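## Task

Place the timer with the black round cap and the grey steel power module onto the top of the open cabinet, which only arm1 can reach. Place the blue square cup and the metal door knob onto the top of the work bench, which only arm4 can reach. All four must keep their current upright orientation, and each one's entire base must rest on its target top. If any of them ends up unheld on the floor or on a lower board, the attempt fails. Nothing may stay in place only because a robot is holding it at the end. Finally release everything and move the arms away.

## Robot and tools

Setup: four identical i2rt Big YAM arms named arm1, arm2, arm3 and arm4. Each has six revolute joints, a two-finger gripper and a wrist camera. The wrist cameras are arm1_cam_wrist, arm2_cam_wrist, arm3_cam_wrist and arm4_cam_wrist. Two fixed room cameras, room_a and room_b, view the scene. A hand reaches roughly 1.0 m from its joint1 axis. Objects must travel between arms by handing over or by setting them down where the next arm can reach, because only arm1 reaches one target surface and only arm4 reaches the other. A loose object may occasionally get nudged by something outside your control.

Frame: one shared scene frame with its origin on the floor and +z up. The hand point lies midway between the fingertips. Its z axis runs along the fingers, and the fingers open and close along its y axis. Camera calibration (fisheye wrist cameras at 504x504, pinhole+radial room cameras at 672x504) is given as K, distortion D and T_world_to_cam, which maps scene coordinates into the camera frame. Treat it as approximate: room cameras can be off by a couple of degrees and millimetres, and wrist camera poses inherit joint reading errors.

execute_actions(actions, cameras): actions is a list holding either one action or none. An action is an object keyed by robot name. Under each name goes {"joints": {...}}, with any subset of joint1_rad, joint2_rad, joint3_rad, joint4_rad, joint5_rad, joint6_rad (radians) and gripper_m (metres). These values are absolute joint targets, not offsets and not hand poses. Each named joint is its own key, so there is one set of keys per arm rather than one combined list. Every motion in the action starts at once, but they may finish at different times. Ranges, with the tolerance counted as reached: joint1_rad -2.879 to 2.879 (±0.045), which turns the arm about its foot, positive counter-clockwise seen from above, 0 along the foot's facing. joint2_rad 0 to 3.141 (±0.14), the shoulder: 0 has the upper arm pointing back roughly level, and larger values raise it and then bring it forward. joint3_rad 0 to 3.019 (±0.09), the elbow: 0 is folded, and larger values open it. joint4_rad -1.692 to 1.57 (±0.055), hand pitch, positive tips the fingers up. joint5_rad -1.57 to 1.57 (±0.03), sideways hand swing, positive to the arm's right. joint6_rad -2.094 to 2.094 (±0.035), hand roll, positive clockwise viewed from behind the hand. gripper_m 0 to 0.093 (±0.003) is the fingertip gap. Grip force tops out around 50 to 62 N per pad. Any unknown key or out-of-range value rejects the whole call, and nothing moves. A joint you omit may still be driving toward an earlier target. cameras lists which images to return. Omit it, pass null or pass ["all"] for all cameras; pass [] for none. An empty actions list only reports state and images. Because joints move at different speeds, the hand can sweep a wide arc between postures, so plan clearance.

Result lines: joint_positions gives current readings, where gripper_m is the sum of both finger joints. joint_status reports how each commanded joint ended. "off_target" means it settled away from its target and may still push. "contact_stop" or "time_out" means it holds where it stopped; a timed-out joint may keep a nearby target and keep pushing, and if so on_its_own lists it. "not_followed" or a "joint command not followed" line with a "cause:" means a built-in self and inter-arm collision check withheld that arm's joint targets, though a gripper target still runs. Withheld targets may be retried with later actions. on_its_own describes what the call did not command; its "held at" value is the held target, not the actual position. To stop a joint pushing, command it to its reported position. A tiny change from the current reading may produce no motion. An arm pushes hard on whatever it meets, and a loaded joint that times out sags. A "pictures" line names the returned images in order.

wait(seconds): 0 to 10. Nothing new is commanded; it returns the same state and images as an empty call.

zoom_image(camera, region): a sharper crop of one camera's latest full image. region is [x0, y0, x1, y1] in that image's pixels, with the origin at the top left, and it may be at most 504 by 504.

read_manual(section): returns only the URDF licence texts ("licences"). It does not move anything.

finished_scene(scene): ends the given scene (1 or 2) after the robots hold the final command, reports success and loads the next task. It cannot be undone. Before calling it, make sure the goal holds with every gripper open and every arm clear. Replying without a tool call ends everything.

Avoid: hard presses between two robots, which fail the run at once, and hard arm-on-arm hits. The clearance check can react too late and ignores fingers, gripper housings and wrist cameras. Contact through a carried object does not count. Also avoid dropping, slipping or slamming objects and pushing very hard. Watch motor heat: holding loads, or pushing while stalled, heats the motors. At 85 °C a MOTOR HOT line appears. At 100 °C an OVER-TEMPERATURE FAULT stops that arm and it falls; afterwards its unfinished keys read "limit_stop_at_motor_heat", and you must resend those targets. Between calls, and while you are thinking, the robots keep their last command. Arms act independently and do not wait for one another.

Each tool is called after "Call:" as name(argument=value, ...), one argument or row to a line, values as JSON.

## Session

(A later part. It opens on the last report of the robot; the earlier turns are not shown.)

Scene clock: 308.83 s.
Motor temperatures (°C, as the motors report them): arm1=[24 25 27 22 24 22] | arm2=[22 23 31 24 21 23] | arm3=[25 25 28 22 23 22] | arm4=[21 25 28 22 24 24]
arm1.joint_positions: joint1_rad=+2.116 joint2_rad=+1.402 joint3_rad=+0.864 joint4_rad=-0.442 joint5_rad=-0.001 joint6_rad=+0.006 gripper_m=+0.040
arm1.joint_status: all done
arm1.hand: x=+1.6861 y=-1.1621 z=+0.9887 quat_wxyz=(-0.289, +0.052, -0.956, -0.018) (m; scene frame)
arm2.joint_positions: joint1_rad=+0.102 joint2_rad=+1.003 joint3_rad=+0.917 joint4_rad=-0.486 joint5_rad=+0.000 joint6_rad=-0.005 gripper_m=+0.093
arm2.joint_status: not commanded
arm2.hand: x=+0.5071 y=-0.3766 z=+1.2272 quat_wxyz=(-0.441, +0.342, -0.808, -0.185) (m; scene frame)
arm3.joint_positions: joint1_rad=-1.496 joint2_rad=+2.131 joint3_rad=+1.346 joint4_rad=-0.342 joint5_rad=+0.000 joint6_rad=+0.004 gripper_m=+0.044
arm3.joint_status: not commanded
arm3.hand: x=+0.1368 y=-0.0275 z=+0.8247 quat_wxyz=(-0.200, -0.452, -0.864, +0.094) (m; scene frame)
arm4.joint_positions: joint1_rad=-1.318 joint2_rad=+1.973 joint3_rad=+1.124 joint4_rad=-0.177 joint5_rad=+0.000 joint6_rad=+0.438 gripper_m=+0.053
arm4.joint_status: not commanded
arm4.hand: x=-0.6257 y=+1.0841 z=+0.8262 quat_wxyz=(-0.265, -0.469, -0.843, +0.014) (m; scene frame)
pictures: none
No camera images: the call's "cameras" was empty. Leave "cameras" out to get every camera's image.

Call:
execute_actions(
  actions=[
    {"arm3":{"joints":{"joint2_rad":2.131,"gripper_m":0.093}},"arm4":{"joints":{"joint2_rad":1.6,"joint3_rad":1.15,"joint4_rad":-0.5,"joint6_rad":0}},"arm1":{"joints":{"joint2_rad":1.83,"joint3_rad":1.03,"joint4_rad":-0.21}}},
  ],
  cameras=["arm1_cam_wrist"],
)

Call:
execute_actions(
  actions=[
    {"arm3":{"joints":{"joint2_rad":1.85,"joint3_rad":1.4,"joint4_rad":-0.5}},"arm4":{"joints":{"joint1_rad":0.88}},"arm1":{"joints":{"joint2_rad":1.89,"joint4_rad":-0.16}}},
  ],
  cameras=["arm1_cam_wrist"],
)

Scene clock: 316.07 s.
Motor temperatures (°C, as the motors report them): arm1=[24 25 28 22 24 22] | arm2=[22 23 31 24 21 23] | arm3=[25 25 28 22 23 22] | arm4=[21 25 28 22 24 24]
arm1.joint_positions: joint1_rad=+2.116 joint2_rad=+1.850 joint3_rad=+1.008 joint4_rad=-0.231 joint5_rad=-0.001 joint6_rad=+0.006 gripper_m=+0.040
arm1.joint_status: all done
arm1.hand: x=+1.7583 y=-1.1536 z=+0.8479 quat_wxyz=(-0.244, +0.053, -0.968, -0.016) (m; scene frame)
arm2.joint_positions: joint1_rad=+0.102 joint2_rad=+1.003 joint3_rad=+0.917 joint4_rad=-0.486 joint5_rad=+0.000 joint6_rad=-0.005 gripper_m=+0.093
arm2.joint_status: not commanded
arm2.hand: x=+0.5071 y=-0.3766 z=+1.2272 quat_wxyz=(-0.441, +0.342, -0.808, -0.185) (m; scene frame)
arm3.joint_positions: joint1_rad=-1.496 joint2_rad=+2.131 joint3_rad=+1.346 joint4_rad=-0.342 joint5_rad=+0.000 joint6_rad=+0.004 gripper_m=+0.093
arm3.joint_status: all done
arm3.hand: x=+0.1368 y=-0.0275 z=+0.8247 quat_wxyz=(-0.200, -0.452, -0.864, +0.094) (m; scene frame)
arm4.joint_positions: joint1_rad=-1.318 joint2_rad=+1.602 joint3_rad=+1.124 joint4_rad=-0.491 joint5_rad=+0.000 joint6_rad=+0.013 gripper_m=+0.053
arm4.joint_status: all done
arm4.hand: x=-0.6526 y=+1.0997 z=+0.9995 quat_wxyz=(-0.282, -0.279, -0.915, +0.077) (m; scene frame)
pictures: arm1_cam_wrist
camera_calibration (this result's frames):
arm1_cam_wrist: T_world_to_cam=[[0.124041, -0.99217, -0.0146053, -1.34483], [-0.983268, -0.124881, 0.132621, 1.47408], [-0.133406, -0.00208951, -0.991059, 1.19772], [0, 0, 0, 1]] pos_world=[1.77602, -1.14771, 0.971878]
Images, in order (width x height): arm1_cam_wrist 504x504.

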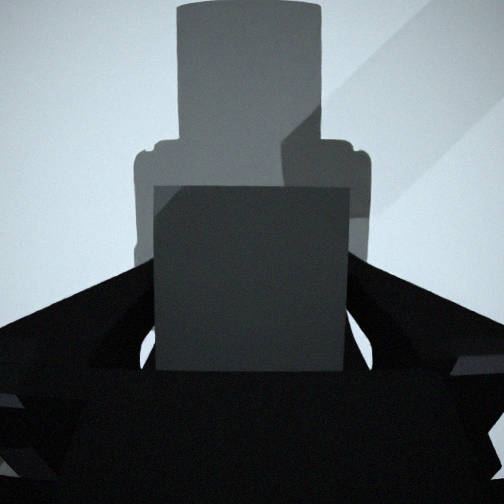

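Scene clock: 318.23 s.
Motor temperatures (°C, as the motors report them): arm1=[24 25 28 22 24 22] | arm2=[22 23 31 24 21 23] | arm3=[25 25 28 22 23 22] | arm4=[21 25 28 22 24 24]
arm1.joint_positions: joint1_rad=+2.116 joint2_rad=+1.892 joint3_rad=+1.008 joint4_rad=-0.182 joint5_rad=-0.001 joint6_rad=+0.006 gripper_m=+0.040
arm1.joint_status: all done
arm1.hand: x=+1.7619 y=-1.1532 z=+0.8309 quat_wxyz=(-0.248, +0.053, -0.967, -0.016) (m; scene frame)
arm2.joint_positions: joint1_rad=+0.102 joint2_rad=+1.003 joint3_rad=+0.917 joint4_rad=-0.486 joint5_rad=+0.000 joint6_rad=-0.005 gripper_m=+0.093
arm2.joint_status: not commanded
arm2.hand: x=+0.5071 y=-0.3766 z=+1.2272 quat_wxyz=(-0.441, +0.342, -0.808, -0.185) (m; scene frame)
arm3.joint_positions: joint1_rad=-1.496 joint2_rad=+1.840 joint3_rad=+1.377 joint4_rad=-0.487 joint5_rad=+0.000 joint6_rad=+0.004 gripper_m=+0.093
arm3.joint_status: all done
arm3.hand: x=+0.1436 y=-0.0424 z=+1.0081 quat_wxyz=(-0.275, -0.442, -0.843, +0.133) (m; scene frame)
arm4.joint_positions: joint1_rad=+0.883 joint2_rad=+1.603 joint3_rad=+1.124 joint4_rad=-0.491 joint5_rad=-0.001 joint6_rad=+0.011 gripper_m=+0.053
arm4.joint_status: all done
arm4.hand: x=-1.1701 y=+1.9944 z=+1.0104 quat_wxyz=(-0.205, +0.689, -0.659, -0.221) (m; scene frame)
pictures: arm1_cam_wrist
camera_calibration (this result's frames):
arm1_cam_wrist: T_world_to_cam=[[0.124135, -0.992159, -0.0145416, -1.3453], [-0.98415, -0.124977, 0.125812, 1.487], [-0.126643, -0.00130658, -0.991947, 1.17103], [0, 0, 0, 1]] pos_world=[1.77873, -1.14738, 0.954957]
Images, in order (width x height): arm1_cam_wrist 504x504.

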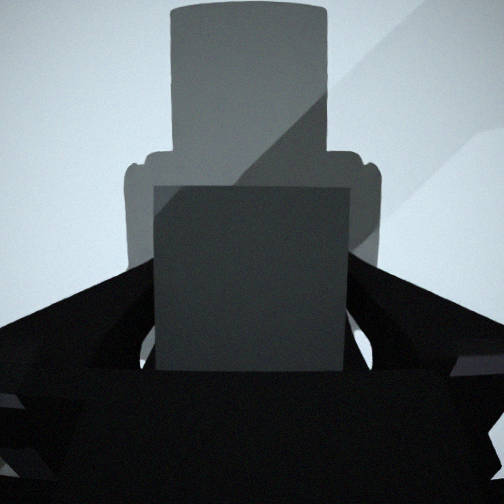

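Call:
execute_actions(
  actions=[
    {"arm3":{"joints":{"joint1_rad":-1.70,"joint2_rad":2.19,"joint3_rad":1.79,"joint4_rad":-0.62}},"arm4":{"joints":{"joint2_rad":2.0,"joint3_rad":1.23,"joint4_rad":-0.24}},"arm1":{"joints":{"joint2_rad":1.93,"joint4_rad":-0.14}}},
  ],
  cameras=["arm1_cam_wrist","arm3_cam_wrist","arm4_cam_wrist"],
)

Scene clock: 323.60 s.
Motor temperatures (°C, as the motors report them): arm1=[24 25 28 22 24 22] | arm2=[22 23 31 24 21 23] | arm3=[25 25 29 22 23 22] | arm4=[21 25 29 22 24 24]
arm1.joint_positions: joint1_rad=+2.116 joint2_rad=+1.901 joint3_rad=+1.008 joint4_rad=-0.155 joint5_rad=-0.001 joint6_rad=+0.006 gripper_m=+0.040
arm1.joint_status: all done
arm1.hand: x=+1.7663 y=-1.1527 z=+0.8295 quat_wxyz=(-0.257, +0.053, -0.965, -0.016) (m; scene frame)
arm2.joint_positions: joint1_rad=+0.102 joint2_rad=+1.003 joint3_rad=+0.917 joint4_rad=-0.486 joint5_rad=+0.000 joint6_rad=-0.005 gripper_m=+0.093
arm2.joint_status: not commanded
arm2.hand: x=+0.5071 y=-0.3766 z=+1.2272 quat_wxyz=(-0.441, +0.342, -0.808, -0.185) (m; scene frame)
arm3.joint_positions: joint1_rad=-1.696 joint2_rad=+2.201 joint3_rad=+1.739 joint4_rad=-0.609 joint5_rad=+0.000 joint6_rad=+0.004 gripper_m=+0.093
arm3.joint_status: all done
arm3.hand: x=+0.0629 y=-0.1871 z=+0.9089 quat_wxyz=(-0.210, -0.533, -0.810, +0.127) (m; scene frame)
arm4.joint_positions: joint1_rad=+0.883 joint2_rad=+2.013 joint3_rad=+1.207 joint4_rad=-0.259 joint5_rad=-0.001 joint6_rad=+0.011 gripper_m=+0.053
arm4.joint_status: all done
arm4.hand: x=-1.1730 y=+2.0455 z=+0.8360 quat_wxyz=(-0.174, +0.698, -0.668, -0.187) (m; scene frame)
pictures: arm1_cam_wrist, arm3_cam_wrist, arm4_cam_wrist
camera_calibration (this result's frames):
arm1_cam_wrist: T_world_to_cam=[[0.124391, -0.992129, -0.014361, -1.34593], [-0.986357, -0.125215, 0.106869, 1.51092], [-0.107827, 0.000871481, -0.994169, 1.14127], [0, 0, 0, 1]] pos_world=[1.78079, -1.14714, 0.953814]
arm3_cam_wrist: T_world_to_cam=[[-0.918028, -0.395366, -0.0301755, 0.0106159], [-0.395812, 0.909208, 0.129124, 0.0848457], [-0.0236154, 0.130483, -0.991169, 1.05189], [0, 0, 0, 1]] pos_world=[0.0681695, -0.210199, 1.03197]
arm4_cam_wrist: T_world_to_cam=[[0.998571, 0.0533674, 0.00286829, 1.05746], [0.05279, -0.993295, 0.10285, 2.01371], [0.00833792, -0.102552, -0.994693, 1.17238], [0, 0, 0, 1]] pos_world=[-1.17203, 2.064, 0.956019]
Images, in order (width x height): arm1_cam_wrist 504x504, arm3_cam_wrist 504x504, arm4_cam_wrist 504x504.

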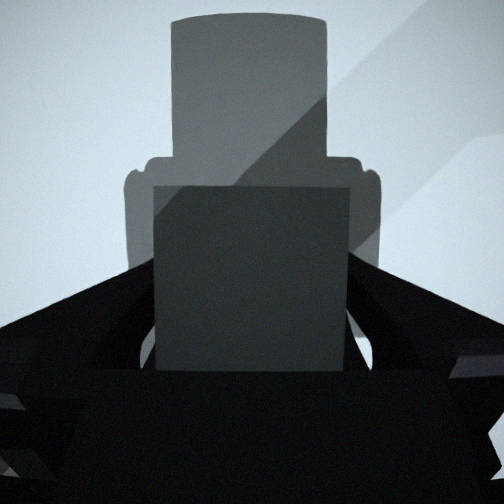

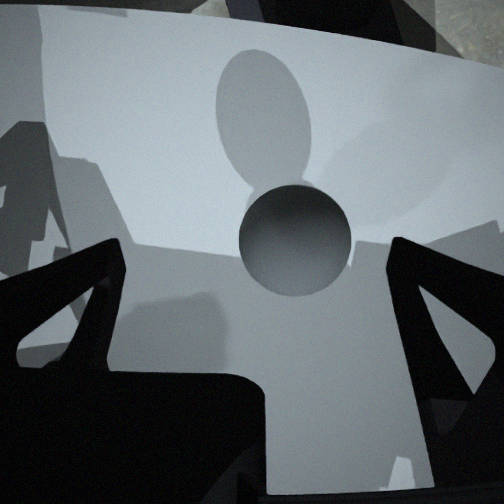

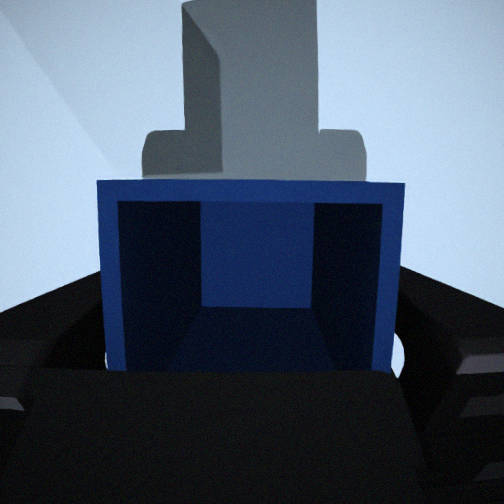

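Call:
execute_actions(
  actions=[
    {"arm3":{"joints":{"joint1_rad":-1.725}},"arm4":{"joints":{"joint2_rad":2.05,"joint4_rad":-0.22}},"arm1":{"joints":{"joint2_rad":1.90,"gripper_m":0.093}}},
  ],
  cameras=[],
)

Call:
execute_actions(
  actions=[
    {"arm3":{"joints":{"joint2_rad":2.28,"joint3_rad":1.70,"joint4_rad":-0.41}},"arm1":{"joints":{"joint2_rad":1.4,"joint3_rad":0.9,"joint4_rad":-0.45}}},
  ],
  cameras=["arm1_cam_wrist","arm3_cam_wrist","arm4_cam_wrist"],
)

Scene clock: 327.60 s.
Motor temperatures (°C, as the motors report them): arm1=[24 25 28 22 24 22] | arm2=[22 23 31 24 21 23] | arm3=[25 25 29 22 23 22] | arm4=[21 25 29 22 24 24]
arm1.joint_positions: joint1_rad=+2.116 joint2_rad=+1.901 joint3_rad=+1.008 joint4_rad=-0.155 joint5_rad=-0.001 joint6_rad=+0.006 gripper_m=+0.093
arm1.joint_status: all done
arm1.hand: x=+1.7663 y=-1.1527 z=+0.8295 quat_wxyz=(-0.257, +0.053, -0.965, -0.016) (m; scene frame)
arm2.joint_positions: joint1_rad=+0.102 joint2_rad=+1.003 joint3_rad=+0.917 joint4_rad=-0.486 joint5_rad=+0.000 joint6_rad=-0.005 gripper_m=+0.093
arm2.joint_status: not commanded
arm2.hand: x=+0.5071 y=-0.3766 z=+1.2272 quat_wxyz=(-0.441, +0.342, -0.808, -0.185) (m; scene frame)
arm3.joint_positions: joint1_rad=-1.724 joint2_rad=+2.201 joint3_rad=+1.739 joint4_rad=-0.609 joint5_rad=+0.000 joint6_rad=+0.004 gripper_m=+0.093
arm3.joint_status: all done
arm3.hand: x=+0.0434 y=-0.1953 z=+0.9086 quat_wxyz=(-0.208, -0.544, -0.802, +0.130) (m; scene frame)
arm4.joint_positions: joint1_rad=+0.883 joint2_rad=+2.051 joint3_rad=+1.207 joint4_rad=-0.240 joint5_rad=-0.001 joint6_rad=+0.011 gripper_m=+0.053
arm4.joint_status: all done
arm4.hand: x=-1.1729 y=+2.0430 z=+0.8156 quat_wxyz=(-0.168, +0.700, -0.670, -0.181) (m; scene frame)
pictures: none
No camera images: the call's "cameras" was empty. Leave "cameras" out to get every camera's image.

Scene clock: 328.93 s.
Motor temperatures (°C, as the motors report them): arm1=[24 25 28 22 24 22] | arm2=[22 23 31 24 21 23] | arm3=[25 25 29 22 23 22] | arm4=[21 25 29 22 24 24]
arm1.joint_positions: joint1_rad=+2.116 joint2_rad=+1.389 joint3_rad=+0.891 joint4_rad=-0.437 joint5_rad=-0.001 joint6_rad=+0.006 gripper_m=+0.093
arm1.joint_status: all done
arm1.hand: x=+1.6979 y=-1.1607 z=+1.0085 quat_wxyz=(-0.311, +0.052, -0.949, -0.020) (m; scene frame)
arm2.joint_positions: joint1_rad=+0.102 joint2_rad=+1.003 joint3_rad=+0.917 joint4_rad=-0.486 joint5_rad=+0.000 joint6_rad=-0.005 gripper_m=+0.093
arm2.joint_status: not commanded
arm2.hand: x=+0.5071 y=-0.3766 z=+1.2272 quat_wxyz=(-0.441, +0.342, -0.808, -0.185) (m; scene frame)
arm3.joint_positions: joint1_rad=-1.724 joint2_rad=+2.284 joint3_rad=+1.699 joint4_rad=-0.430 joint5_rad=+0.000 joint6_rad=+0.004 gripper_m=+0.093
arm3.joint_status: all done
arm3.hand: x=+0.0479 y=-0.2038 z=+0.8509 quat_wxyz=(-0.231, -0.540, -0.796, +0.145) (m; scene frame)
arm4.joint_positions: joint1_rad=+0.883 joint2_rad=+2.051 joint3_rad=+1.207 joint4_rad=-0.240 joint5_rad=-0.001 joint6_rad=+0.011 gripper_m=+0.053
arm4.joint_status: not commanded
arm4.hand: x=-1.1729 y=+2.0430 z=+0.8156 quat_wxyz=(-0.168, +0.700, -0.670, -0.181) (m; scene frame)
pictures: arm1_cam_wrist, arm3_cam_wrist, arm4_cam_wrist
camera_calibration (this result's frames):
arm1_cam_wrist: T_world_to_cam=[[0.125837, -0.991963, -0.0131944, -1.3463], [-0.992042, -0.125769, -0.00583589, 1.54599], [0.00412953, 0.0138238, -0.999896, 1.14263], [0, 0, 0, 1]] pos_world=[1.69838, -1.15684, 1.13377]
arm3_cam_wrist: T_world_to_cam=[[-0.928375, -0.370385, -0.0305703, -0.00559452], [-0.371643, 0.925498, 0.07304, 0.151518], [0.00123982, 0.0791697, -0.99686, 0.989464], [0, 0, 0, 1]] pos_world=[0.0498901, -0.220638, 0.975119]
arm4_cam_wrist: T_world_to_cam=[[0.998567, 0.0534299, 0.00288496, 1.05738], [0.0526921, -0.991294, 0.120667, 1.99451], [0.00930708, -0.120342, -0.992689, 1.18768], [0, 0, 0, 1]] pos_world=[-1.17201, 2.06358, 0.935272]
Images, in order (width x height): arm1_cam_wrist 504x504, arm3_cam_wrist 504x504, arm4_cam_wrist 504x504.

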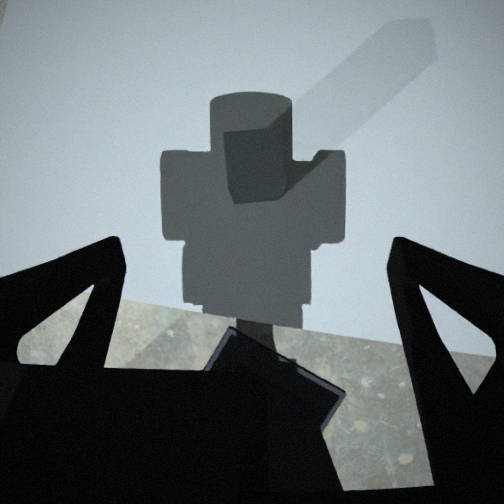

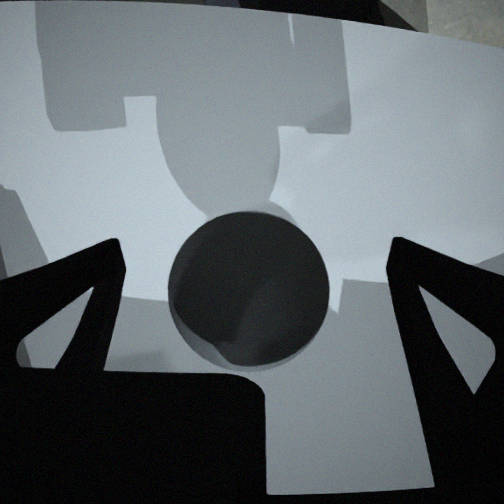

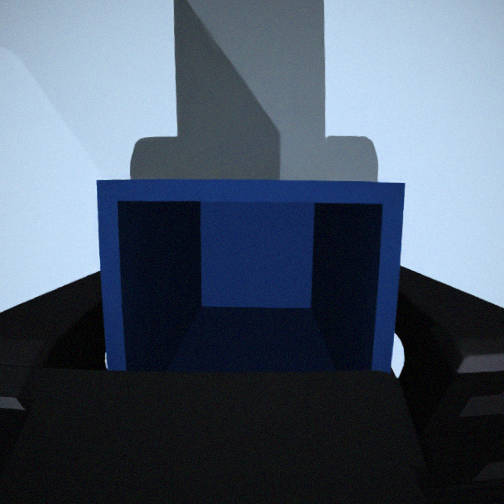

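Call:
execute_actions(
  actions=[
    {"arm3":{"joints":{"joint2_rad":2.29,"joint3_rad":1.66,"joint4_rad":-0.39}},"arm4":{"joints":{"joint2_rad":2.09,"joint4_rad":-0.2}},"arm1":{"joints":{"joint1_rad":-1.0}}},
  ],
  cameras=["arm3_cam_wrist","arm4_cam_wrist"],
)

Scene clock: 333.63 s.
Motor temperatures (°C, as the motors report them): arm1=[24 25 28 22 24 22] | arm2=[22 23 31 24 21 23] | arm3=[25 25 29 22 23 22] | arm4=[21 25 29 22 24 24]
arm1.joint_positions: joint1_rad=-1.005 joint2_rad=+1.394 joint3_rad=+0.891 joint4_rad=-0.437 joint5_rad=-0.001 joint6_rad=+0.005 gripper_m=+0.093
arm1.joint_status: all done
arm1.hand: x=+0.7021 y=-1.2856 z=+1.0087 quat_wxyz=(-0.022, -0.948, -0.062, +0.311) (m; scene frame)
arm2.joint_positions: joint1_rad=+0.102 joint2_rad=+1.003 joint3_rad=+0.917 joint4_rad=-0.486 joint5_rad=+0.000 joint6_rad=-0.005 gripper_m=+0.093
arm2.joint_status: not commanded
arm2.hand: x=+0.5071 y=-0.3766 z=+1.2272 quat_wxyz=(-0.441, +0.342, -0.808, -0.185) (m; scene frame)
arm3.joint_positions: joint1_rad=-1.724 joint2_rad=+2.284 joint3_rad=+1.662 joint4_rad=-0.409 joint5_rad=+0.000 joint6_rad=+0.004 gripper_m=+0.093
arm3.joint_status: all done
arm3.hand: x=+0.0437 y=-0.1931 z=+0.8374 quat_wxyz=(-0.225, -0.541, -0.798, +0.141) (m; scene frame)
arm4.joint_positions: joint1_rad=+0.883 joint2_rad=+2.075 joint3_rad=+1.207 joint4_rad=-0.214 joint5_rad=-0.001 joint6_rad=+0.011 gripper_m=+0.053
arm4.joint_status: all done
arm4.hand: x=-1.1729 y=+2.0437 z=+0.8038 quat_wxyz=(-0.169, +0.700, -0.670, -0.181) (m; scene frame)
pictures: arm3_cam_wrist, arm4_cam_wrist
camera_calibration (this result's frames):
arm3_cam_wrist: T_world_to_cam=[[-0.928466, -0.370169, -0.030439, -0.00594412], [-0.371385, 0.924166, 0.0893867, 0.127155], [-0.00495741, 0.094297, -0.995532, 0.977171], [0, 0, 0, 1]] pos_world=[0.0465489, -0.211857, 0.961258]
arm4_cam_wrist: T_world_to_cam=[[0.998586, 0.0530918, 0.00270078, 1.05828], [0.052389, -0.991447, 0.119532, 1.99751], [0.00902385, -0.119222, -0.992827, 1.17353], [0, 0, 0, 1]] pos_world=[-1.17202, 2.06415, 0.923487]
Images, in order (width x height): arm3_cam_wrist 504x504, arm4_cam_wrist 504x504.

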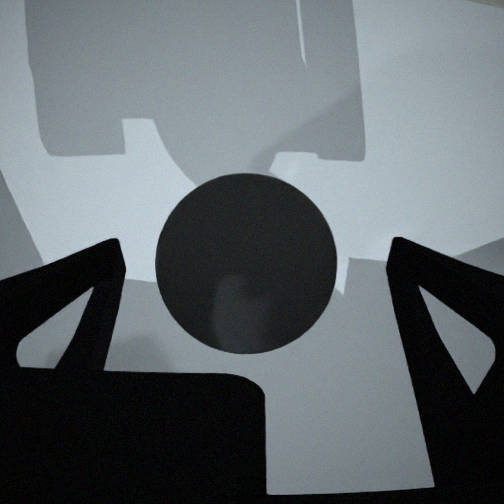

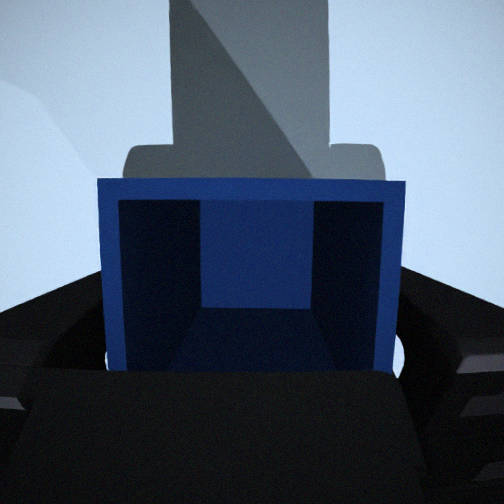

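Call:
execute_actions(
  actions=[
    {"arm3":{"joints":{"gripper_m":0}},"arm4":{"joints":{"joint2_rad":2.13,"joint4_rad":-0.18}}},
  ],
  cameras=["arm4_cam_wrist"],
)

Call:
execute_actions(
  actions=[
    {"arm3":{"joints":{"joint2_rad":1.6,"joint3_rad":1.1,"joint4_rad":-0.5}}},
  ],
  cameras=[],
)

Call:
execute_actions(
  actions=[
    {"arm3":{"joints":{"joint1_rad":1.86}},"arm2":{"joints":{"joint1_rad":0.945,"joint2_rad":1.984,"joint3_rad":1.40,"joint4_rad":-0.38}}},
  ],
  cameras=["arm2_cam_wrist"],
)

Scene clock: 344.27 s.
Motor temperatures (°C, as the motors report them): arm1=[24 25 28 22 24 22] | arm2=[22 23 31 24 21 23] | arm3=[25 26 28 22 23 22] | arm4=[21 25 28 22 24 24]
arm1.joint_positions: joint1_rad=-1.005 joint2_rad=+1.394 joint3_rad=+0.891 joint4_rad=-0.437 joint5_rad=-0.001 joint6_rad=+0.005 gripper_m=+0.093
arm1.joint_status: not commanded
arm1.hand: x=+0.7021 y=-1.2856 z=+1.0087 quat_wxyz=(-0.022, -0.948, -0.062, +0.311) (m; scene frame)
arm2.joint_positions: joint1_rad=+0.102 joint2_rad=+1.003 joint3_rad=+0.917 joint4_rad=-0.486 joint5_rad=+0.000 joint6_rad=-0.005 gripper_m=+0.093
arm2.joint_status: not commanded
arm2.hand: x=+0.5071 y=-0.3766 z=+1.2272 quat_wxyz=(-0.441, +0.342, -0.808, -0.185) (m; scene frame)
arm3.joint_positions: joint1_rad=-1.724 joint2_rad=+2.284 joint3_rad=+1.662 joint4_rad=-0.409 joint5_rad=+0.000 joint6_rad=+0.004 gripper_m=+0.053
arm3.joint_status: gripper_m off_target (ended at +0.053, target +0.000)
arm3.hand: x=+0.0438 y=-0.1932 z=+0.8374 quat_wxyz=(-0.225, -0.541, -0.798, +0.141) (m; scene frame)
arm4.joint_positions: joint1_rad=+0.883 joint2_rad=+2.080 joint3_rad=+1.207 joint4_rad=-0.192 joint5_rad=-0.002 joint6_rad=+0.011 gripper_m=+0.053
arm4.joint_status: all done
arm4.hand: x=-1.1732 y=+2.0473 z=+0.8032 quat_wxyz=(-0.174, +0.698, -0.669, -0.188) (m; scene frame)
pictures: arm4_cam_wrist
camera_calibration (this result's frames):
arm4_cam_wrist: T_world_to_cam=[[0.99858, 0.0532249, 0.00234804, 1.05836], [0.0527016, -0.9933, 0.102852, 2.01878], [0.00780659, -0.102582, -0.994694, 1.13937], [0, 0, 0, 1]] pos_world=[-1.17214, 2.06581, 0.923208]
Images, in order (width x height): arm4_cam_wrist 504x504.

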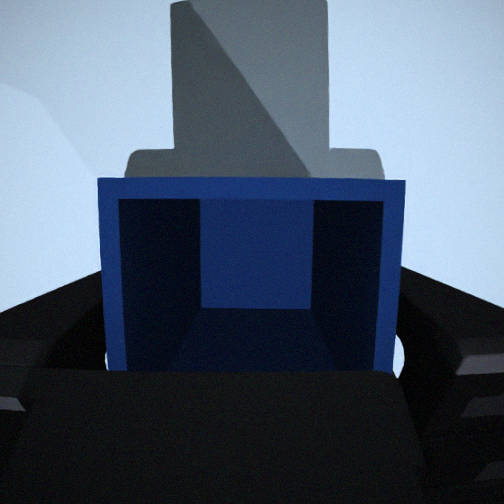

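Scene clock: 345.73 s.
Motor temperatures (°C, as the motors report them): arm1=[24 25 28 22 24 22] | arm2=[22 23 31 24 21 23] | arm3=[25 26 28 22 23 22] | arm4=[21 25 28 22 24 24]
arm1.joint_positions: joint1_rad=-1.005 joint2_rad=+1.394 joint3_rad=+0.891 joint4_rad=-0.437 joint5_rad=-0.001 joint6_rad=+0.005 gripper_m=+0.093
arm1.joint_status: not commanded
arm1.hand: x=+0.7021 y=-1.2856 z=+1.0087 quat_wxyz=(-0.022, -0.948, -0.062, +0.311) (m; scene frame)
arm2.joint_positions: joint1_rad=+0.102 joint2_rad=+1.003 joint3_rad=+0.917 joint4_rad=-0.486 joint5_rad=+0.000 joint6_rad=-0.005 gripper_m=+0.093
arm2.joint_status: not commanded
arm2.hand: x=+0.5071 y=-0.3766 z=+1.2272 quat_wxyz=(-0.441, +0.342, -0.808, -0.185) (m; scene frame)
arm3.joint_positions: joint1_rad=-1.724 joint2_rad=+1.596 joint3_rad=+1.099 joint4_rad=-0.497 joint5_rad=+0.000 joint6_rad=+0.003 gripper_m=+0.053
arm3.joint_status: all done
arm3.hand: x=-0.0300 y=-0.0203 z=+1.0183 quat_wxyz=(-0.240, -0.538, -0.794, +0.151) (m; scene frame)
arm4.joint_positions: joint1_rad=+0.883 joint2_rad=+2.080 joint3_rad=+1.207 joint4_rad=-0.192 joint5_rad=-0.002 joint6_rad=+0.011 gripper_m=+0.053
arm4.joint_status: not commanded
arm4.hand: x=-1.1732 y=+2.0473 z=+0.8032 quat_wxyz=(-0.174, +0.698, -0.669, -0.188) (m; scene frame)
pictures: none
No camera images: the call's "cameras" was empty. Leave "cameras" out to get every camera's image.

Scene clock: 348.57 s.
Motor temperatures (°C, as the motors report them): arm1=[24 25 28 22 24 22] | arm2=[22 23 31 24 21 23] | arm3=[25 26 28 22 23 22] | arm4=[21 25 28 22 24 24]
arm1.joint_positions: joint1_rad=-1.005 joint2_rad=+1.394 joint3_rad=+0.891 joint4_rad=-0.437 joint5_rad=-0.001 joint6_rad=+0.005 gripper_m=+0.093
arm1.joint_status: not commanded
arm1.hand: x=+0.7021 y=-1.2856 z=+1.0087 quat_wxyz=(-0.022, -0.948, -0.062, +0.311) (m; scene frame)
arm2.joint_positions: joint1_rad=+0.941 joint2_rad=+1.990 joint3_rad=+1.376 joint4_rad=-0.385 joint5_rad=-0.001 joint6_rad=-0.005 gripper_m=+0.093
arm2.joint_status: all done
arm2.hand: x=+0.1386 y=-0.0251 z=+0.9292 quat_wxyz=(-0.193, +0.702, -0.654, -0.206) (m; scene frame)
arm3.joint_positions: joint1_rad=+1.868 joint2_rad=+1.603 joint3_rad=+1.099 joint4_rad=-0.497 joint5_rad=-0.002 joint6_rad=+0.003 gripper_m=+0.053
arm3.joint_status: all done
arm3.hand: x=-0.6675 y=+0.8879 z=+1.0136 quat_wxyz=(-0.106, +0.897, -0.343, -0.258) (m; scene frame)
arm4.joint_positions: joint1_rad=+0.883 joint2_rad=+2.080 joint3_rad=+1.207 joint4_rad=-0.192 joint5_rad=-0.002 joint6_rad=+0.011 gripper_m=+0.053
arm4.joint_status: not commanded
arm4.hand: x=-1.1732 y=+2.0473 z=+0.8032 quat_wxyz=(-0.174, +0.698, -0.669, -0.188) (m; scene frame)
pictures: arm2_cam_wrist
camera_calibration (this result's frames):
arm2_cam_wrist: T_world_to_cam=[[0.997415, 0.0704215, -0.0142808, -0.120172], [0.0711494, -0.995702, 0.0592905, -0.0870551], [-0.0100441, -0.0601534, -0.998139, 1.04596], [0, 0, 0, 1]] pos_world=[0.136561, -0.0153003, 1.04746]
Images, in order (width x height): arm2_cam_wrist 504x504.

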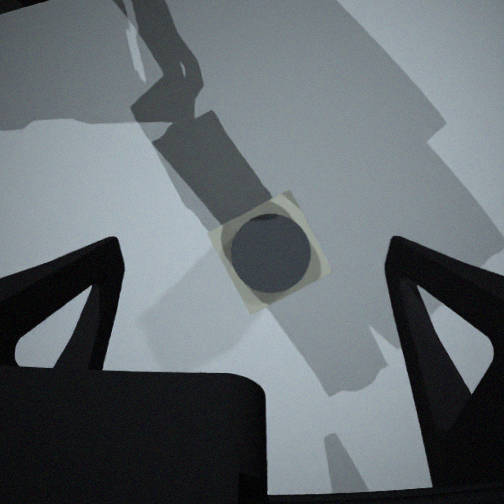

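Call:
execute_actions(
  actions=[
    {"arm4":{"joints":{"joint2_rad":2.08,"gripper_m":0.093}},"arm2":{"joints":{"joint1_rad":0.93,"joint6_rad":-0.47}},"arm3":{"joints":{"joint1_rad":1.92,"joint2_rad":1.98,"joint3_rad":1.2,"joint4_rad":-0.22}}},
  ],
  cameras=[],
)

Call:
execute_actions(
  actions=[
    {"arm4":{"joints":{"joint2_rad":1.6,"joint3_rad":1.15,"joint4_rad":-0.5}},"arm2":{"joints":{"joint2_rad":2.12,"joint3_rad":1.33,"joint4_rad":-0.18}},"arm3":{"joints":{"joint2_rad":2.06,"joint4_rad":-0.17}}},
  ],
  cameras=["arm2_cam_wrist","arm3_cam_wrist","arm4_cam_wrist"],
)

Scene clock: 355.60 s.
Motor temperatures (°C, as the motors report them): arm1=[24 25 28 22 24 22] | arm2=[22 23 31 24 21 23] | arm3=[25 25 28 22 23 22] | arm4=[21 25 28 22 24 24]
arm1.joint_positions: joint1_rad=-1.005 joint2_rad=+1.394 joint3_rad=+0.891 joint4_rad=-0.437 joint5_rad=-0.001 joint6_rad=+0.005 gripper_m=+0.093
arm1.joint_status: not commanded
arm1.hand: x=+0.7021 y=-1.2856 z=+1.0087 quat_wxyz=(-0.022, -0.948, -0.062, +0.311) (m; scene frame)
arm2.joint_positions: joint1_rad=+0.937 joint2_rad=+1.990 joint3_rad=+1.376 joint4_rad=-0.385 joint5_rad=-0.001 joint6_rad=-0.461 gripper_m=+0.093
arm2.joint_status: all done
arm2.hand: x=+0.1417 y=-0.0249 z=+0.9292 quat_wxyz=(-0.235, +0.831, -0.480, -0.157) (m; scene frame)
arm3.joint_positions: joint1_rad=+1.923 joint2_rad=+2.008 joint3_rad=+1.166 joint4_rad=-0.242 joint5_rad=-0.001 joint6_rad=+0.003 gripper_m=+0.053
arm3.joint_status: all done
arm3.hand: x=-0.7194 y=+0.8934 z=+0.8404 quat_wxyz=(-0.085, +0.916, -0.323, -0.223) (m; scene frame)
arm4.joint_positions: joint1_rad=+0.883 joint2_rad=+2.079 joint3_rad=+1.207 joint4_rad=-0.192 joint5_rad=-0.002 joint6_rad=+0.011 gripper_m=+0.093
arm4.joint_status: all done
arm4.hand: x=-1.1732 y=+2.0476 z=+0.8039 quat_wxyz=(-0.174, +0.698, -0.668, -0.188) (m; scene frame)
pictures: none
No camera images: the call's "cameras" was empty. Leave "cameras" out to get every camera's image.

Scene clock: 357.03 s.
Motor temperatures (°C, as the motors report them): arm1=[24 25 28 22 24 22] | arm2=[22 23 31 24 21 23] | arm3=[25 25 28 22 23 22] | arm4=[21 25 28 22 24 24]
arm1.joint_positions: joint1_rad=-1.005 joint2_rad=+1.394 joint3_rad=+0.891 joint4_rad=-0.437 joint5_rad=-0.001 joint6_rad=+0.005 gripper_m=+0.093
arm1.joint_status: not commanded
arm1.hand: x=+0.7021 y=-1.2856 z=+1.0087 quat_wxyz=(-0.022, -0.948, -0.062, +0.311) (m; scene frame)
arm2.joint_positions: joint1_rad=+0.937 joint2_rad=+2.136 joint3_rad=+1.327 joint4_rad=-0.204 joint5_rad=-0.001 joint6_rad=-0.462 gripper_m=+0.093
arm2.joint_status: all done
arm2.hand: x=+0.1420 y=-0.0323 z=+0.8365 quat_wxyz=(-0.229, +0.832, -0.481, -0.153) (m; scene frame)
arm3.joint_positions: joint1_rad=+1.922 joint2_rad=+2.030 joint3_rad=+1.169 joint4_rad=-0.184 joint5_rad=-0.001 joint6_rad=+0.004 gripper_m=+0.053
arm3.joint_status: all done
arm3.hand: x=-0.7265 y=+0.8996 z=+0.8346 quat_wxyz=(-0.092, +0.911, -0.322, -0.240) (m; scene frame)
arm4.joint_positions: joint1_rad=+0.883 joint2_rad=+1.598 joint3_rad=+1.132 joint4_rad=-0.489 joint5_rad=-0.002 joint6_rad=+0.011 gripper_m=+0.093
arm4.joint_status: all done
arm4.hand: x=-1.1703 y=+1.9980 z=+1.0172 quat_wxyz=(-0.210, +0.687, -0.658, -0.226) (m; scene frame)
pictures: arm2_cam_wrist, arm3_cam_wrist, arm4_cam_wrist
camera_calibration (this result's frames):
arm2_cam_wrist: T_world_to_cam=[[0.873888, 0.433519, 0.219957, -0.2911], [0.417407, -0.901078, 0.117601, -0.183913], [0.249181, -0.0109589, -0.968395, 0.892901], [0, 0, 0, 1]] pos_world=[0.108662, -0.0297369, 0.950339]
arm3_cam_wrist: T_world_to_cam=[[0.633559, 0.773694, 0.000611976, -0.236825], [0.769284, -0.630032, 0.106122, 1.04437], [0.0824915, -0.0667637, -0.994353, 1.07496], [0, 0, 0, 1]] pos_world=[-0.742053, 0.912987, 0.958203]
arm4_cam_wrist: T_world_to_cam=[[0.998597, 0.052907, 0.00220918, 1.05847], [0.0529209, -0.998575, -0.0068308, 2.06997], [0.00184463, 0.00693813, -0.999974, 1.12681], [0, 0, 0, 1]] pos_world=[-1.16861, 2.00321, 1.13859]
Images, in order (width x height): arm2_cam_wrist 504x504, arm3_cam_wrist 504x504, arm4_cam_wrist 504x504.

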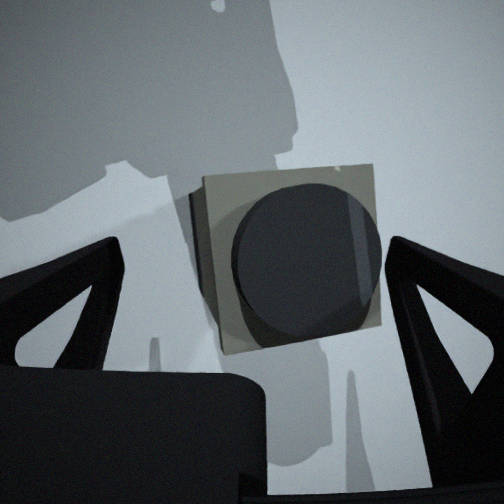

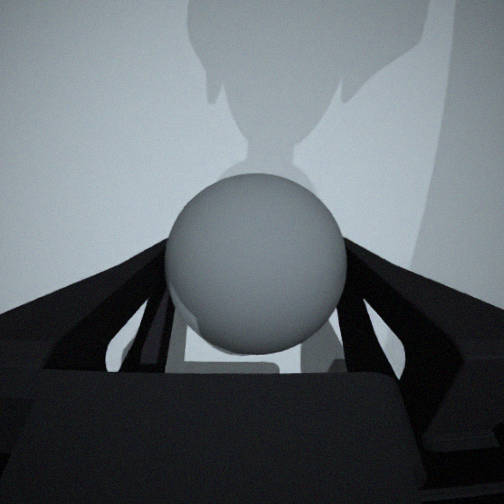

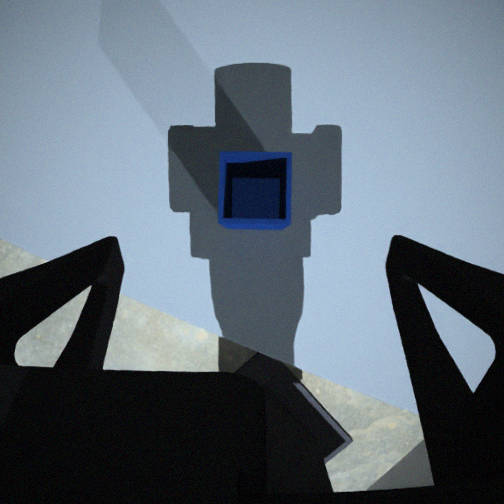

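Call:
execute_actions(
  actions=[
    {"arm3":{"joints":{"joint2_rad":2.03,"gripper_m":0.093}},"arm2":{"joints":{"joint1_rad":0.91,"joint2_rad":2.15,"joint6_rad":-0.4}}},
  ],
  cameras=["arm2_cam_wrist"],
)

Call:
execute_actions(
  actions=[
    {"arm3":{"joints":{"joint2_rad":1.4,"joint3_rad":0.95,"joint4_rad":-0.5}},"arm2":{"joints":{"gripper_m":0}}},
  ],
  cameras=[],
)

Call:
execute_actions(
  actions=[
    {"arm3":{"joints":{"joint1_rad":0.3}},"arm2":{"joints":{"joint2_rad":1.5,"joint3_rad":0.92,"joint4_rad":-0.5,"joint6_rad":0}},"arm4":{"joints":{"joint1_rad":-1.64}}},
  ],
  cameras=["arm4_cam_wrist","arm2_cam_wrist"],
)

Scene clock: 361.00 s.
Motor temperatures (°C, as the motors report them): arm1=[24 25 28 22 24 22] | arm2=[22 23 31 24 21 23] | arm3=[25 25 28 22 23 22] | arm4=[21 25 29 22 24 24]
arm1.joint_positions: joint1_rad=-1.005 joint2_rad=+1.394 joint3_rad=+0.891 joint4_rad=-0.437 joint5_rad=-0.001 joint6_rad=+0.005 gripper_m=+0.093
arm1.joint_status: not commanded
arm1.hand: x=+0.7021 y=-1.2856 z=+1.0087 quat_wxyz=(-0.022, -0.948, -0.062, +0.311) (m; scene frame)
arm2.joint_positions: joint1_rad=+0.911 joint2_rad=+2.136 joint3_rad=+1.327 joint4_rad=-0.204 joint5_rad=-0.001 joint6_rad=-0.409 gripper_m=+0.093
arm2.joint_status: all done
arm2.hand: x=+0.1593 y=-0.0315 z=+0.8365 quat_wxyz=(-0.227, +0.813, -0.513, -0.156) (m; scene frame)
arm3.joint_positions: joint1_rad=+1.922 joint2_rad=+2.030 joint3_rad=+1.169 joint4_rad=-0.184 joint5_rad=-0.001 joint6_rad=+0.004 gripper_m=+0.093
arm3.joint_status: all done
arm3.hand: x=-0.7265 y=+0.8996 z=+0.8346 quat_wxyz=(-0.092, +0.911, -0.322, -0.240) (m; scene frame)
arm4.joint_positions: joint1_rad=+0.883 joint2_rad=+1.598 joint3_rad=+1.132 joint4_rad=-0.489 joint5_rad=-0.002 joint6_rad=+0.011 gripper_m=+0.093
arm4.joint_status: not commanded
arm4.hand: x=-1.1703 y=+1.9980 z=+1.0172 quat_wxyz=(-0.210, +0.687, -0.658, -0.226) (m; scene frame)
pictures: arm2_cam_wrist
camera_calibration (this result's frames):
arm2_cam_wrist: T_world_to_cam=[[0.908248, 0.370663, 0.194151, -0.292399], [0.355761, -0.928313, 0.10802, -0.173392], [0.220272, -0.0290373, -0.975006, 0.898156], [0, 0, 0, 1]] pos_world=[0.129418, -0.026501, 0.951208]
Images, in order (width x height): arm2_cam_wrist 504x504.

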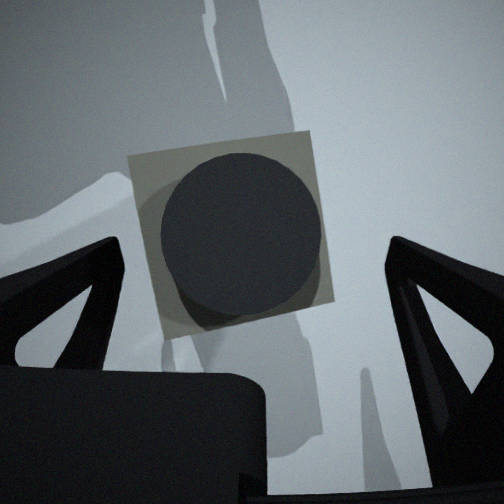

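Scene clock: 362.30 s.
Motor temperatures (°C, as the motors report them): arm1=[24 25 28 22 24 22] | arm2=[22 24 31 24 21 23] | arm3=[25 25 28 22 23 22] | arm4=[21 25 29 22 24 24]
arm1.joint_positions: joint1_rad=-1.005 joint2_rad=+1.394 joint3_rad=+0.891 joint4_rad=-0.437 joint5_rad=-0.001 joint6_rad=+0.005 gripper_m=+0.093
arm1.joint_status: not commanded
arm1.hand: x=+0.7021 y=-1.2856 z=+1.0087 quat_wxyz=(-0.022, -0.948, -0.062, +0.311) (m; scene frame)
arm2.joint_positions: joint1_rad=+0.911 joint2_rad=+2.137 joint3_rad=+1.327 joint4_rad=-0.202 joint5_rad=+0.000 joint6_rad=-0.406 gripper_m=+0.046
arm2.joint_status: gripper_m off_target (ended at +0.046, target +0.000)
arm2.hand: x=+0.1596 y=-0.0312 z=+0.8360 quat_wxyz=(-0.228, +0.812, -0.514, -0.156) (m; scene frame)
arm3.joint_positions: joint1_rad=+1.922 joint2_rad=+1.388 joint3_rad=+0.947 joint4_rad=-0.487 joint5_rad=-0.001 joint6_rad=+0.004 gripper_m=+0.093
arm3.joint_status: all done
arm3.hand: x=-0.6439 y=+0.8287 z=+1.0533 quat_wxyz=(-0.110, +0.896, -0.316, -0.293) (m; scene frame)
arm4.joint_positions: joint1_rad=+0.883 joint2_rad=+1.598 joint3_rad=+1.132 joint4_rad=-0.489 joint5_rad=-0.002 joint6_rad=+0.011 gripper_m=+0.093
arm4.joint_status: not commanded
arm4.hand: x=-1.1703 y=+1.9980 z=+1.0172 quat_wxyz=(-0.210, +0.687, -0.658, -0.226) (m; scene frame)
pictures: none
No camera images: the call's "cameras" was empty. Leave "cameras" out to get every camera's image.

Scene clock: 364.60 s.
Motor temperatures (°C, as the motors report them): arm1=[24 25 28 22 24 22] | arm2=[22 24 31 24 21 23] | arm3=[25 25 28 22 23 22] | arm4=[21 25 29 22 24 24]
arm1.joint_positions: joint1_rad=-1.005 joint2_rad=+1.394 joint3_rad=+0.891 joint4_rad=-0.437 joint5_rad=-0.001 joint6_rad=+0.005 gripper_m=+0.093
arm1.joint_status: not commanded
arm1.hand: x=+0.7021 y=-1.2856 z=+1.0087 quat_wxyz=(-0.022, -0.948, -0.062, +0.311) (m; scene frame)
arm2.joint_positions: joint1_rad=+0.911 joint2_rad=+1.500 joint3_rad=+0.925 joint4_rad=-0.490 joint5_rad=+0.000 joint6_rad=-0.009 gripper_m=+0.046
arm2.joint_status: all done
arm2.hand: x=+0.1659 y=-0.2048 z=+0.9975 quat_wxyz=(-0.174, +0.699, -0.670, -0.180) (m; scene frame)
arm3.joint_positions: joint1_rad=+0.295 joint2_rad=+1.395 joint3_rad=+0.947 joint4_rad=-0.487 joint5_rad=+0.000 joint6_rad=+0.004 gripper_m=+0.093
arm3.joint_status: all done
arm3.hand: x=+0.0990 y=+0.8867 z=+1.0611 quat_wxyz=(-0.293, +0.383, -0.866, -0.129) (m; scene frame)
arm4.joint_positions: joint1_rad=-1.641 joint2_rad=+1.598 joint3_rad=+1.132 joint4_rad=-0.489 joint5_rad=+0.001 joint6_rad=+0.011 gripper_m=+0.093
arm4.joint_status: all done
arm4.hand: x=-0.7760 y=+0.9585 z=+1.0046 quat_wxyz=(-0.270, -0.420, -0.857, +0.126) (m; scene frame)
pictures: arm2_cam_wrist, arm4_cam_wrist
camera_calibration (this result's frames):
arm2_cam_wrist: T_world_to_cam=[[0.999031, 0.0422288, -0.0124097, -0.141698], [0.043451, -0.9912, 0.125038, -0.332093], [-0.00702027, -0.125456, -0.992074, 1.08366], [0, 0, 0, 1]] pos_world=[0.163598, -0.187236, 1.11483]
arm4_cam_wrist: T_world_to_cam=[[-0.783936, -0.620841, -0.000818121, -0.0147618], [-0.620783, 0.783842, 0.0148648, -1.24206], [-0.00858742, 0.0121609, -0.999889, 1.10745], [0, 0, 0, 1]] pos_world=[-0.773109, 0.950944, 1.12578]
Images, in order (width x height): arm2_cam_wrist 504x504, arm4_cam_wrist 504x504.

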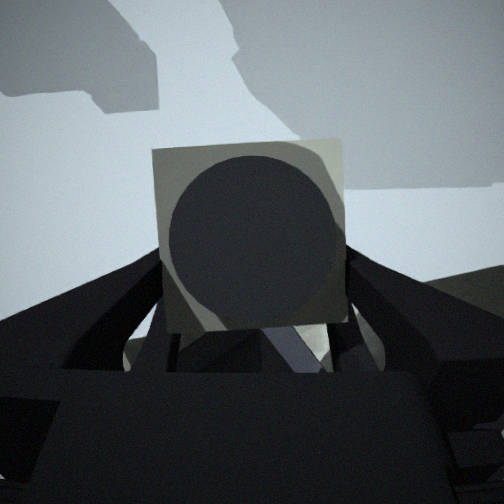

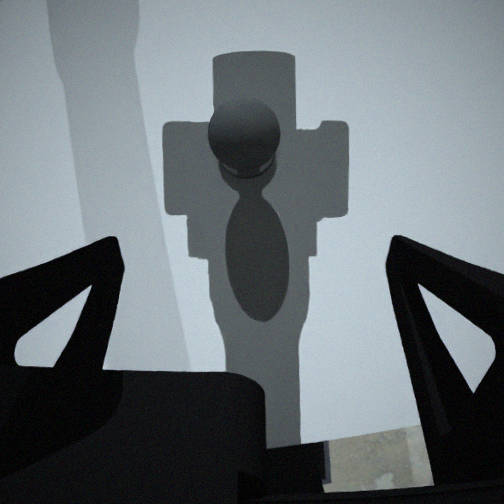

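Call:
execute_actions(
  actions=[
    {"arm2":{"joints":{"joint1_rad":-1.25}},"arm4":{"joints":{"joint1_rad":-1.65,"joint2_rad":1.92,"joint3_rad":1.29,"joint4_rad":-0.37}}},
  ],
  cameras=["arm4_cam_wrist"],
)

Call:
execute_actions(
  actions=[
    {"arm2":{"joints":{"joint2_rad":2.03,"joint3_rad":1.15,"joint4_rad":-0.11}}},
  ],
  cameras=["arm2_cam_wrist"],
)

Scene clock: 370.17 s.
Motor temperatures (°C, as the motors report them): arm1=[24 25 28 22 24 22] | arm2=[22 23 31 24 21 23] | arm3=[25 25 28 22 23 22] | arm4=[21 25 29 22 24 24]
arm1.joint_positions: joint1_rad=-1.005 joint2_rad=+1.394 joint3_rad=+0.891 joint4_rad=-0.437 joint5_rad=-0.001 joint6_rad=+0.005 gripper_m=+0.093
arm1.joint_status: not commanded
arm1.hand: x=+0.7021 y=-1.2856 z=+1.0087 quat_wxyz=(-0.022, -0.948, -0.062, +0.311) (m; scene frame)
arm2.joint_positions: joint1_rad=-1.257 joint2_rad=+1.504 joint3_rad=+0.925 joint4_rad=-0.490 joint5_rad=+0.001 joint6_rad=-0.007 gripper_m=+0.046
arm2.joint_status: all done
arm2.hand: x=+0.6079 y=-0.9752 z=+0.9949 quat_wxyz=(-0.238, -0.265, -0.932, +0.070) (m; scene frame)
arm3.joint_positions: joint1_rad=+0.295 joint2_rad=+1.395 joint3_rad=+0.947 joint4_rad=-0.487 joint5_rad=+0.000 joint6_rad=+0.004 gripper_m=+0.093
arm3.joint_status: not commanded
arm3.hand: x=+0.0990 y=+0.8867 z=+1.0611 quat_wxyz=(-0.293, +0.383, -0.866, -0.129) (m; scene frame)
arm4.joint_positions: joint1_rad=-1.641 joint2_rad=+1.932 joint3_rad=+1.268 joint4_rad=-0.380 joint5_rad=+0.001 joint6_rad=+0.011 gripper_m=+0.093
arm4.joint_status: all done
arm4.hand: x=-0.7388 y=+0.9130 z=+0.8821 quat_wxyz=(-0.232, -0.425, -0.868, +0.107) (m; scene frame)
pictures: arm4_cam_wrist
camera_calibration (this result's frames):
arm4_cam_wrist: T_world_to_cam=[[-0.783628, -0.62123, -0.000639745, -0.0135324], [-0.617942, 0.779373, 0.103561, -1.25351], [-0.0638367, 0.0815488, -0.994623, 0.877027], [0, 0, 0, 1]] pos_world=[-0.729212, 0.897022, 1.00212]
Images, in order (width x height): arm4_cam_wrist 504x504.

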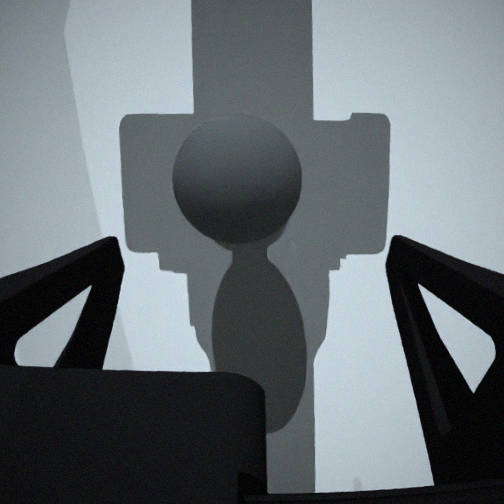

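Scene clock: 371.47 s.
Motor temperatures (°C, as the motors report them): arm1=[24 25 28 22 24 22] | arm2=[22 23 31 24 21 23] | arm3=[25 25 28 22 23 22] | arm4=[21 25 29 22 24 24]
arm1.joint_positions: joint1_rad=-1.005 joint2_rad=+1.394 joint3_rad=+0.891 joint4_rad=-0.437 joint5_rad=-0.001 joint6_rad=+0.005 gripper_m=+0.093
arm1.joint_status: not commanded
arm1.hand: x=+0.7021 y=-1.2856 z=+1.0087 quat_wxyz=(-0.022, -0.948, -0.062, +0.311) (m; scene frame)
arm2.joint_positions: joint1_rad=-1.256 joint2_rad=+2.053 joint3_rad=+1.124 joint4_rad=-0.135 joint5_rad=+0.001 joint6_rad=-0.007 gripper_m=+0.046
arm2.joint_status: all done
arm2.hand: x=+0.6953 y=-1.0293 z=+0.8194 quat_wxyz=(-0.240, -0.265, -0.931, +0.070) (m; scene frame)
arm3.joint_positions: joint1_rad=+0.295 joint2_rad=+1.395 joint3_rad=+0.947 joint4_rad=-0.487 joint5_rad=+0.000 joint6_rad=+0.004 gripper_m=+0.093
arm3.joint_status: not commanded
arm3.hand: x=+0.0990 y=+0.8867 z=+1.0611 quat_wxyz=(-0.293, +0.383, -0.866, -0.129) (m; scene frame)
arm4.joint_positions: joint1_rad=-1.641 joint2_rad=+1.932 joint3_rad=+1.268 joint4_rad=-0.380 joint5_rad=+0.001 joint6_rad=+0.011 gripper_m=+0.093
arm4.joint_status: not commanded
arm4.hand: x=-0.7388 y=+0.9130 z=+0.8821 quat_wxyz=(-0.232, -0.425, -0.868, +0.107) (m; scene frame)
pictures: arm2_cam_wrist
camera_calibration (this result's frames):
arm2_cam_wrist: T_world_to_cam=[[-0.526975, -0.849808, -0.0111071, -0.496123], [-0.843808, 0.521606, 0.12616, 1.0231], [-0.101418, 0.0758553, -0.991948, 1.08003], [0, 0, 0, 1]] pos_world=[0.711389, -1.03719, 0.936751]
Images, in order (width x height): arm2_cam_wrist 504x504.

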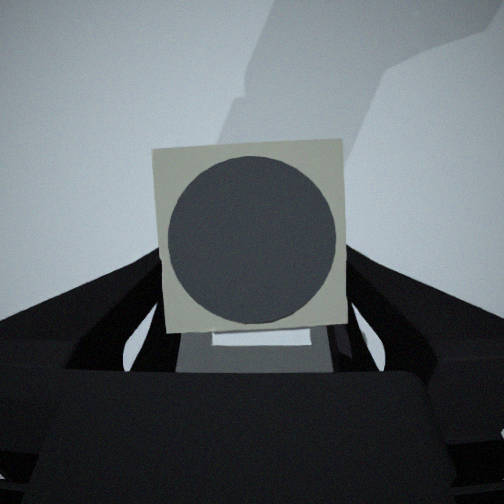

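Call:
execute_actions(
  actions=[
    {"arm2":{"joints":{"joint2_rad":2.085}},"arm4":{"joints":{"joint1_rad":-1.63,"joint2_rad":2.04,"joint3_rad":1.41,"joint4_rad":-0.337}}},
  ],
  cameras=["arm4_cam_wrist","arm2_cam_wrist"],
)

Scene clock: 376.77 s.
Motor temperatures (°C, as the motors report them): arm1=[24 25 28 22 24 22] | arm2=[22 24 31 24 21 23] | arm3=[25 25 28 22 23 22] | arm4=[21 25 29 22 24 24]
arm1.joint_positions: joint1_rad=-1.005 joint2_rad=+1.394 joint3_rad=+0.891 joint4_rad=-0.437 joint5_rad=-0.001 joint6_rad=+0.005 gripper_m=+0.093
arm1.joint_status: not commanded
arm1.hand: x=+0.7021 y=-1.2856 z=+1.0087 quat_wxyz=(-0.022, -0.948, -0.062, +0.311) (m; scene frame)
arm2.joint_positions: joint1_rad=-1.256 joint2_rad=+2.065 joint3_rad=+1.124 joint4_rad=-0.128 joint5_rad=+0.000 joint6_rad=-0.007 gripper_m=+0.046
arm2.joint_status: all done
arm2.hand: x=+0.6948 y=-1.0288 z=+0.8138 quat_wxyz=(-0.238, -0.265, -0.932, +0.070) (m; scene frame)
arm3.joint_positions: joint1_rad=+0.295 joint2_rad=+1.395 joint3_rad=+0.947 joint4_rad=-0.487 joint5_rad=+0.000 joint6_rad=+0.004 gripper_m=+0.093
arm3.joint_status: not commanded
arm3.hand: x=+0.0990 y=+0.8867 z=+1.0611 quat_wxyz=(-0.293, +0.383, -0.866, -0.129) (m; scene frame)
arm4.joint_positions: joint1_rad=-1.641 joint2_rad=+2.039 joint3_rad=+1.371 joint4_rad=-0.351 joint5_rad=+0.001 joint6_rad=+0.011 gripper_m=+0.093
arm4.joint_status: all done
arm4.hand: x=-0.7148 y=+0.8830 z=+0.8605 quat_wxyz=(-0.243, -0.424, -0.865, +0.113) (m; scene frame)
pictures: arm2_cam_wrist, arm4_cam_wrist
camera_calibration (this result's frames):
arm2_cam_wrist: T_world_to_cam=[[-0.526858, -0.849876, -0.0114645, -0.495978], [-0.84347, 0.521129, 0.130319, 1.01898], [-0.10478, 0.0783294, -0.991406, 1.07879], [0, 0, 0, 1]] pos_world=[0.711201, -1.03704, 0.931037]
arm4_cam_wrist: T_world_to_cam=[[-0.783716, -0.621119, -0.000685788, -0.0134644], [-0.619245, 0.781265, 0.0784896, -1.19407], [-0.0482156, 0.0619382, -0.996915, 0.890018], [0, 0, 0, 1]] pos_world=[-0.707061, 0.869396, 0.980985]
Images, in order (width x height): arm2_cam_wrist 504x504, arm4_cam_wrist 504x504.

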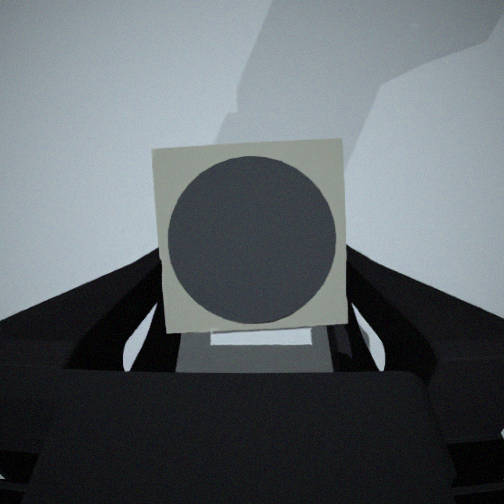

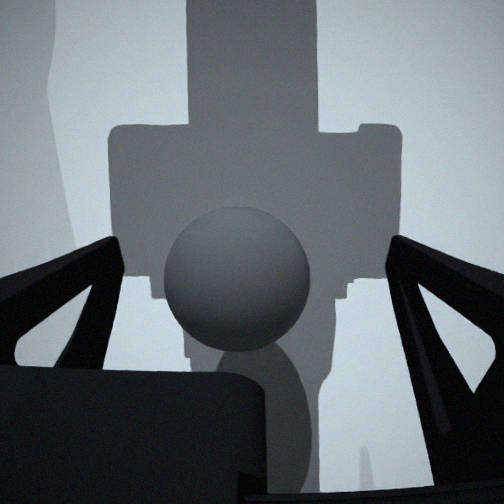

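Call:
execute_actions(
  actions=[
    {"arm2":{"joints":{"joint2_rad":2.11}},"arm4":{"joints":{"joint2_rad":2.075,"joint3_rad":1.37,"joint4_rad":-0.31}}},
  ],
  cameras=["arm4_cam_wrist"],
)

Scene clock: 379.93 s.
Motor temperatures (°C, as the motors report them): arm1=[24 25 28 22 24 22] | arm2=[22 24 31 24 21 23] | arm3=[25 25 28 22 23 22] | arm4=[21 25 29 22 24 24]
arm1.joint_positions: joint1_rad=-1.005 joint2_rad=+1.394 joint3_rad=+0.891 joint4_rad=-0.437 joint5_rad=-0.001 joint6_rad=+0.005 gripper_m=+0.093
arm1.joint_status: not commanded
arm1.hand: x=+0.7021 y=-1.2856 z=+1.0087 quat_wxyz=(-0.022, -0.948, -0.062, +0.311) (m; scene frame)
arm2.joint_positions: joint1_rad=-1.256 joint2_rad=+2.067 joint3_rad=+1.124 joint4_rad=-0.125 joint5_rad=+0.000 joint6_rad=-0.007 gripper_m=+0.046
arm2.joint_status: all done
arm2.hand: x=+0.6950 y=-1.0290 z=+0.8131 quat_wxyz=(-0.239, -0.265, -0.932, +0.070) (m; scene frame)
arm3.joint_positions: joint1_rad=+0.295 joint2_rad=+1.395 joint3_rad=+0.947 joint4_rad=-0.487 joint5_rad=+0.000 joint6_rad=+0.004 gripper_m=+0.093
arm3.joint_status: not commanded
arm3.hand: x=+0.0990 y=+0.8867 z=+1.0611 quat_wxyz=(-0.293, +0.383, -0.866, -0.129) (m; scene frame)
arm4.joint_positions: joint1_rad=-1.641 joint2_rad=+2.068 joint3_rad=+1.371 joint4_rad=-0.329 joint5_rad=+0.001 joint6_rad=+0.011 gripper_m=+0.093
arm4.joint_status: all done
arm4.hand: x=-0.7146 y=+0.8829 z=+0.8444 quat_wxyz=(-0.240, -0.424, -0.866, +0.111) (m; scene frame)
pictures: arm4_cam_wrist
camera_calibration (this result's frames):
arm4_cam_wrist: T_world_to_cam=[[-0.783692, -0.621149, -0.000672876, -0.0133406], [-0.618928, 0.780798, 0.0853329, -1.19775], [-0.0524791, 0.0672912, -0.996352, 0.865722], [0, 0, 0, 1]] pos_world=[-0.706342, 0.868656, 0.964763]
Images, in order (width x height): arm4_cam_wrist 504x504.

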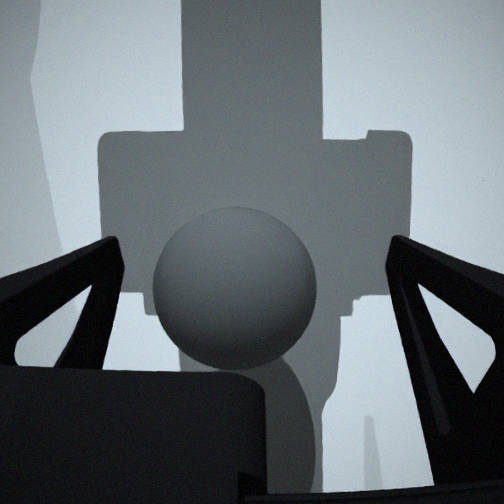

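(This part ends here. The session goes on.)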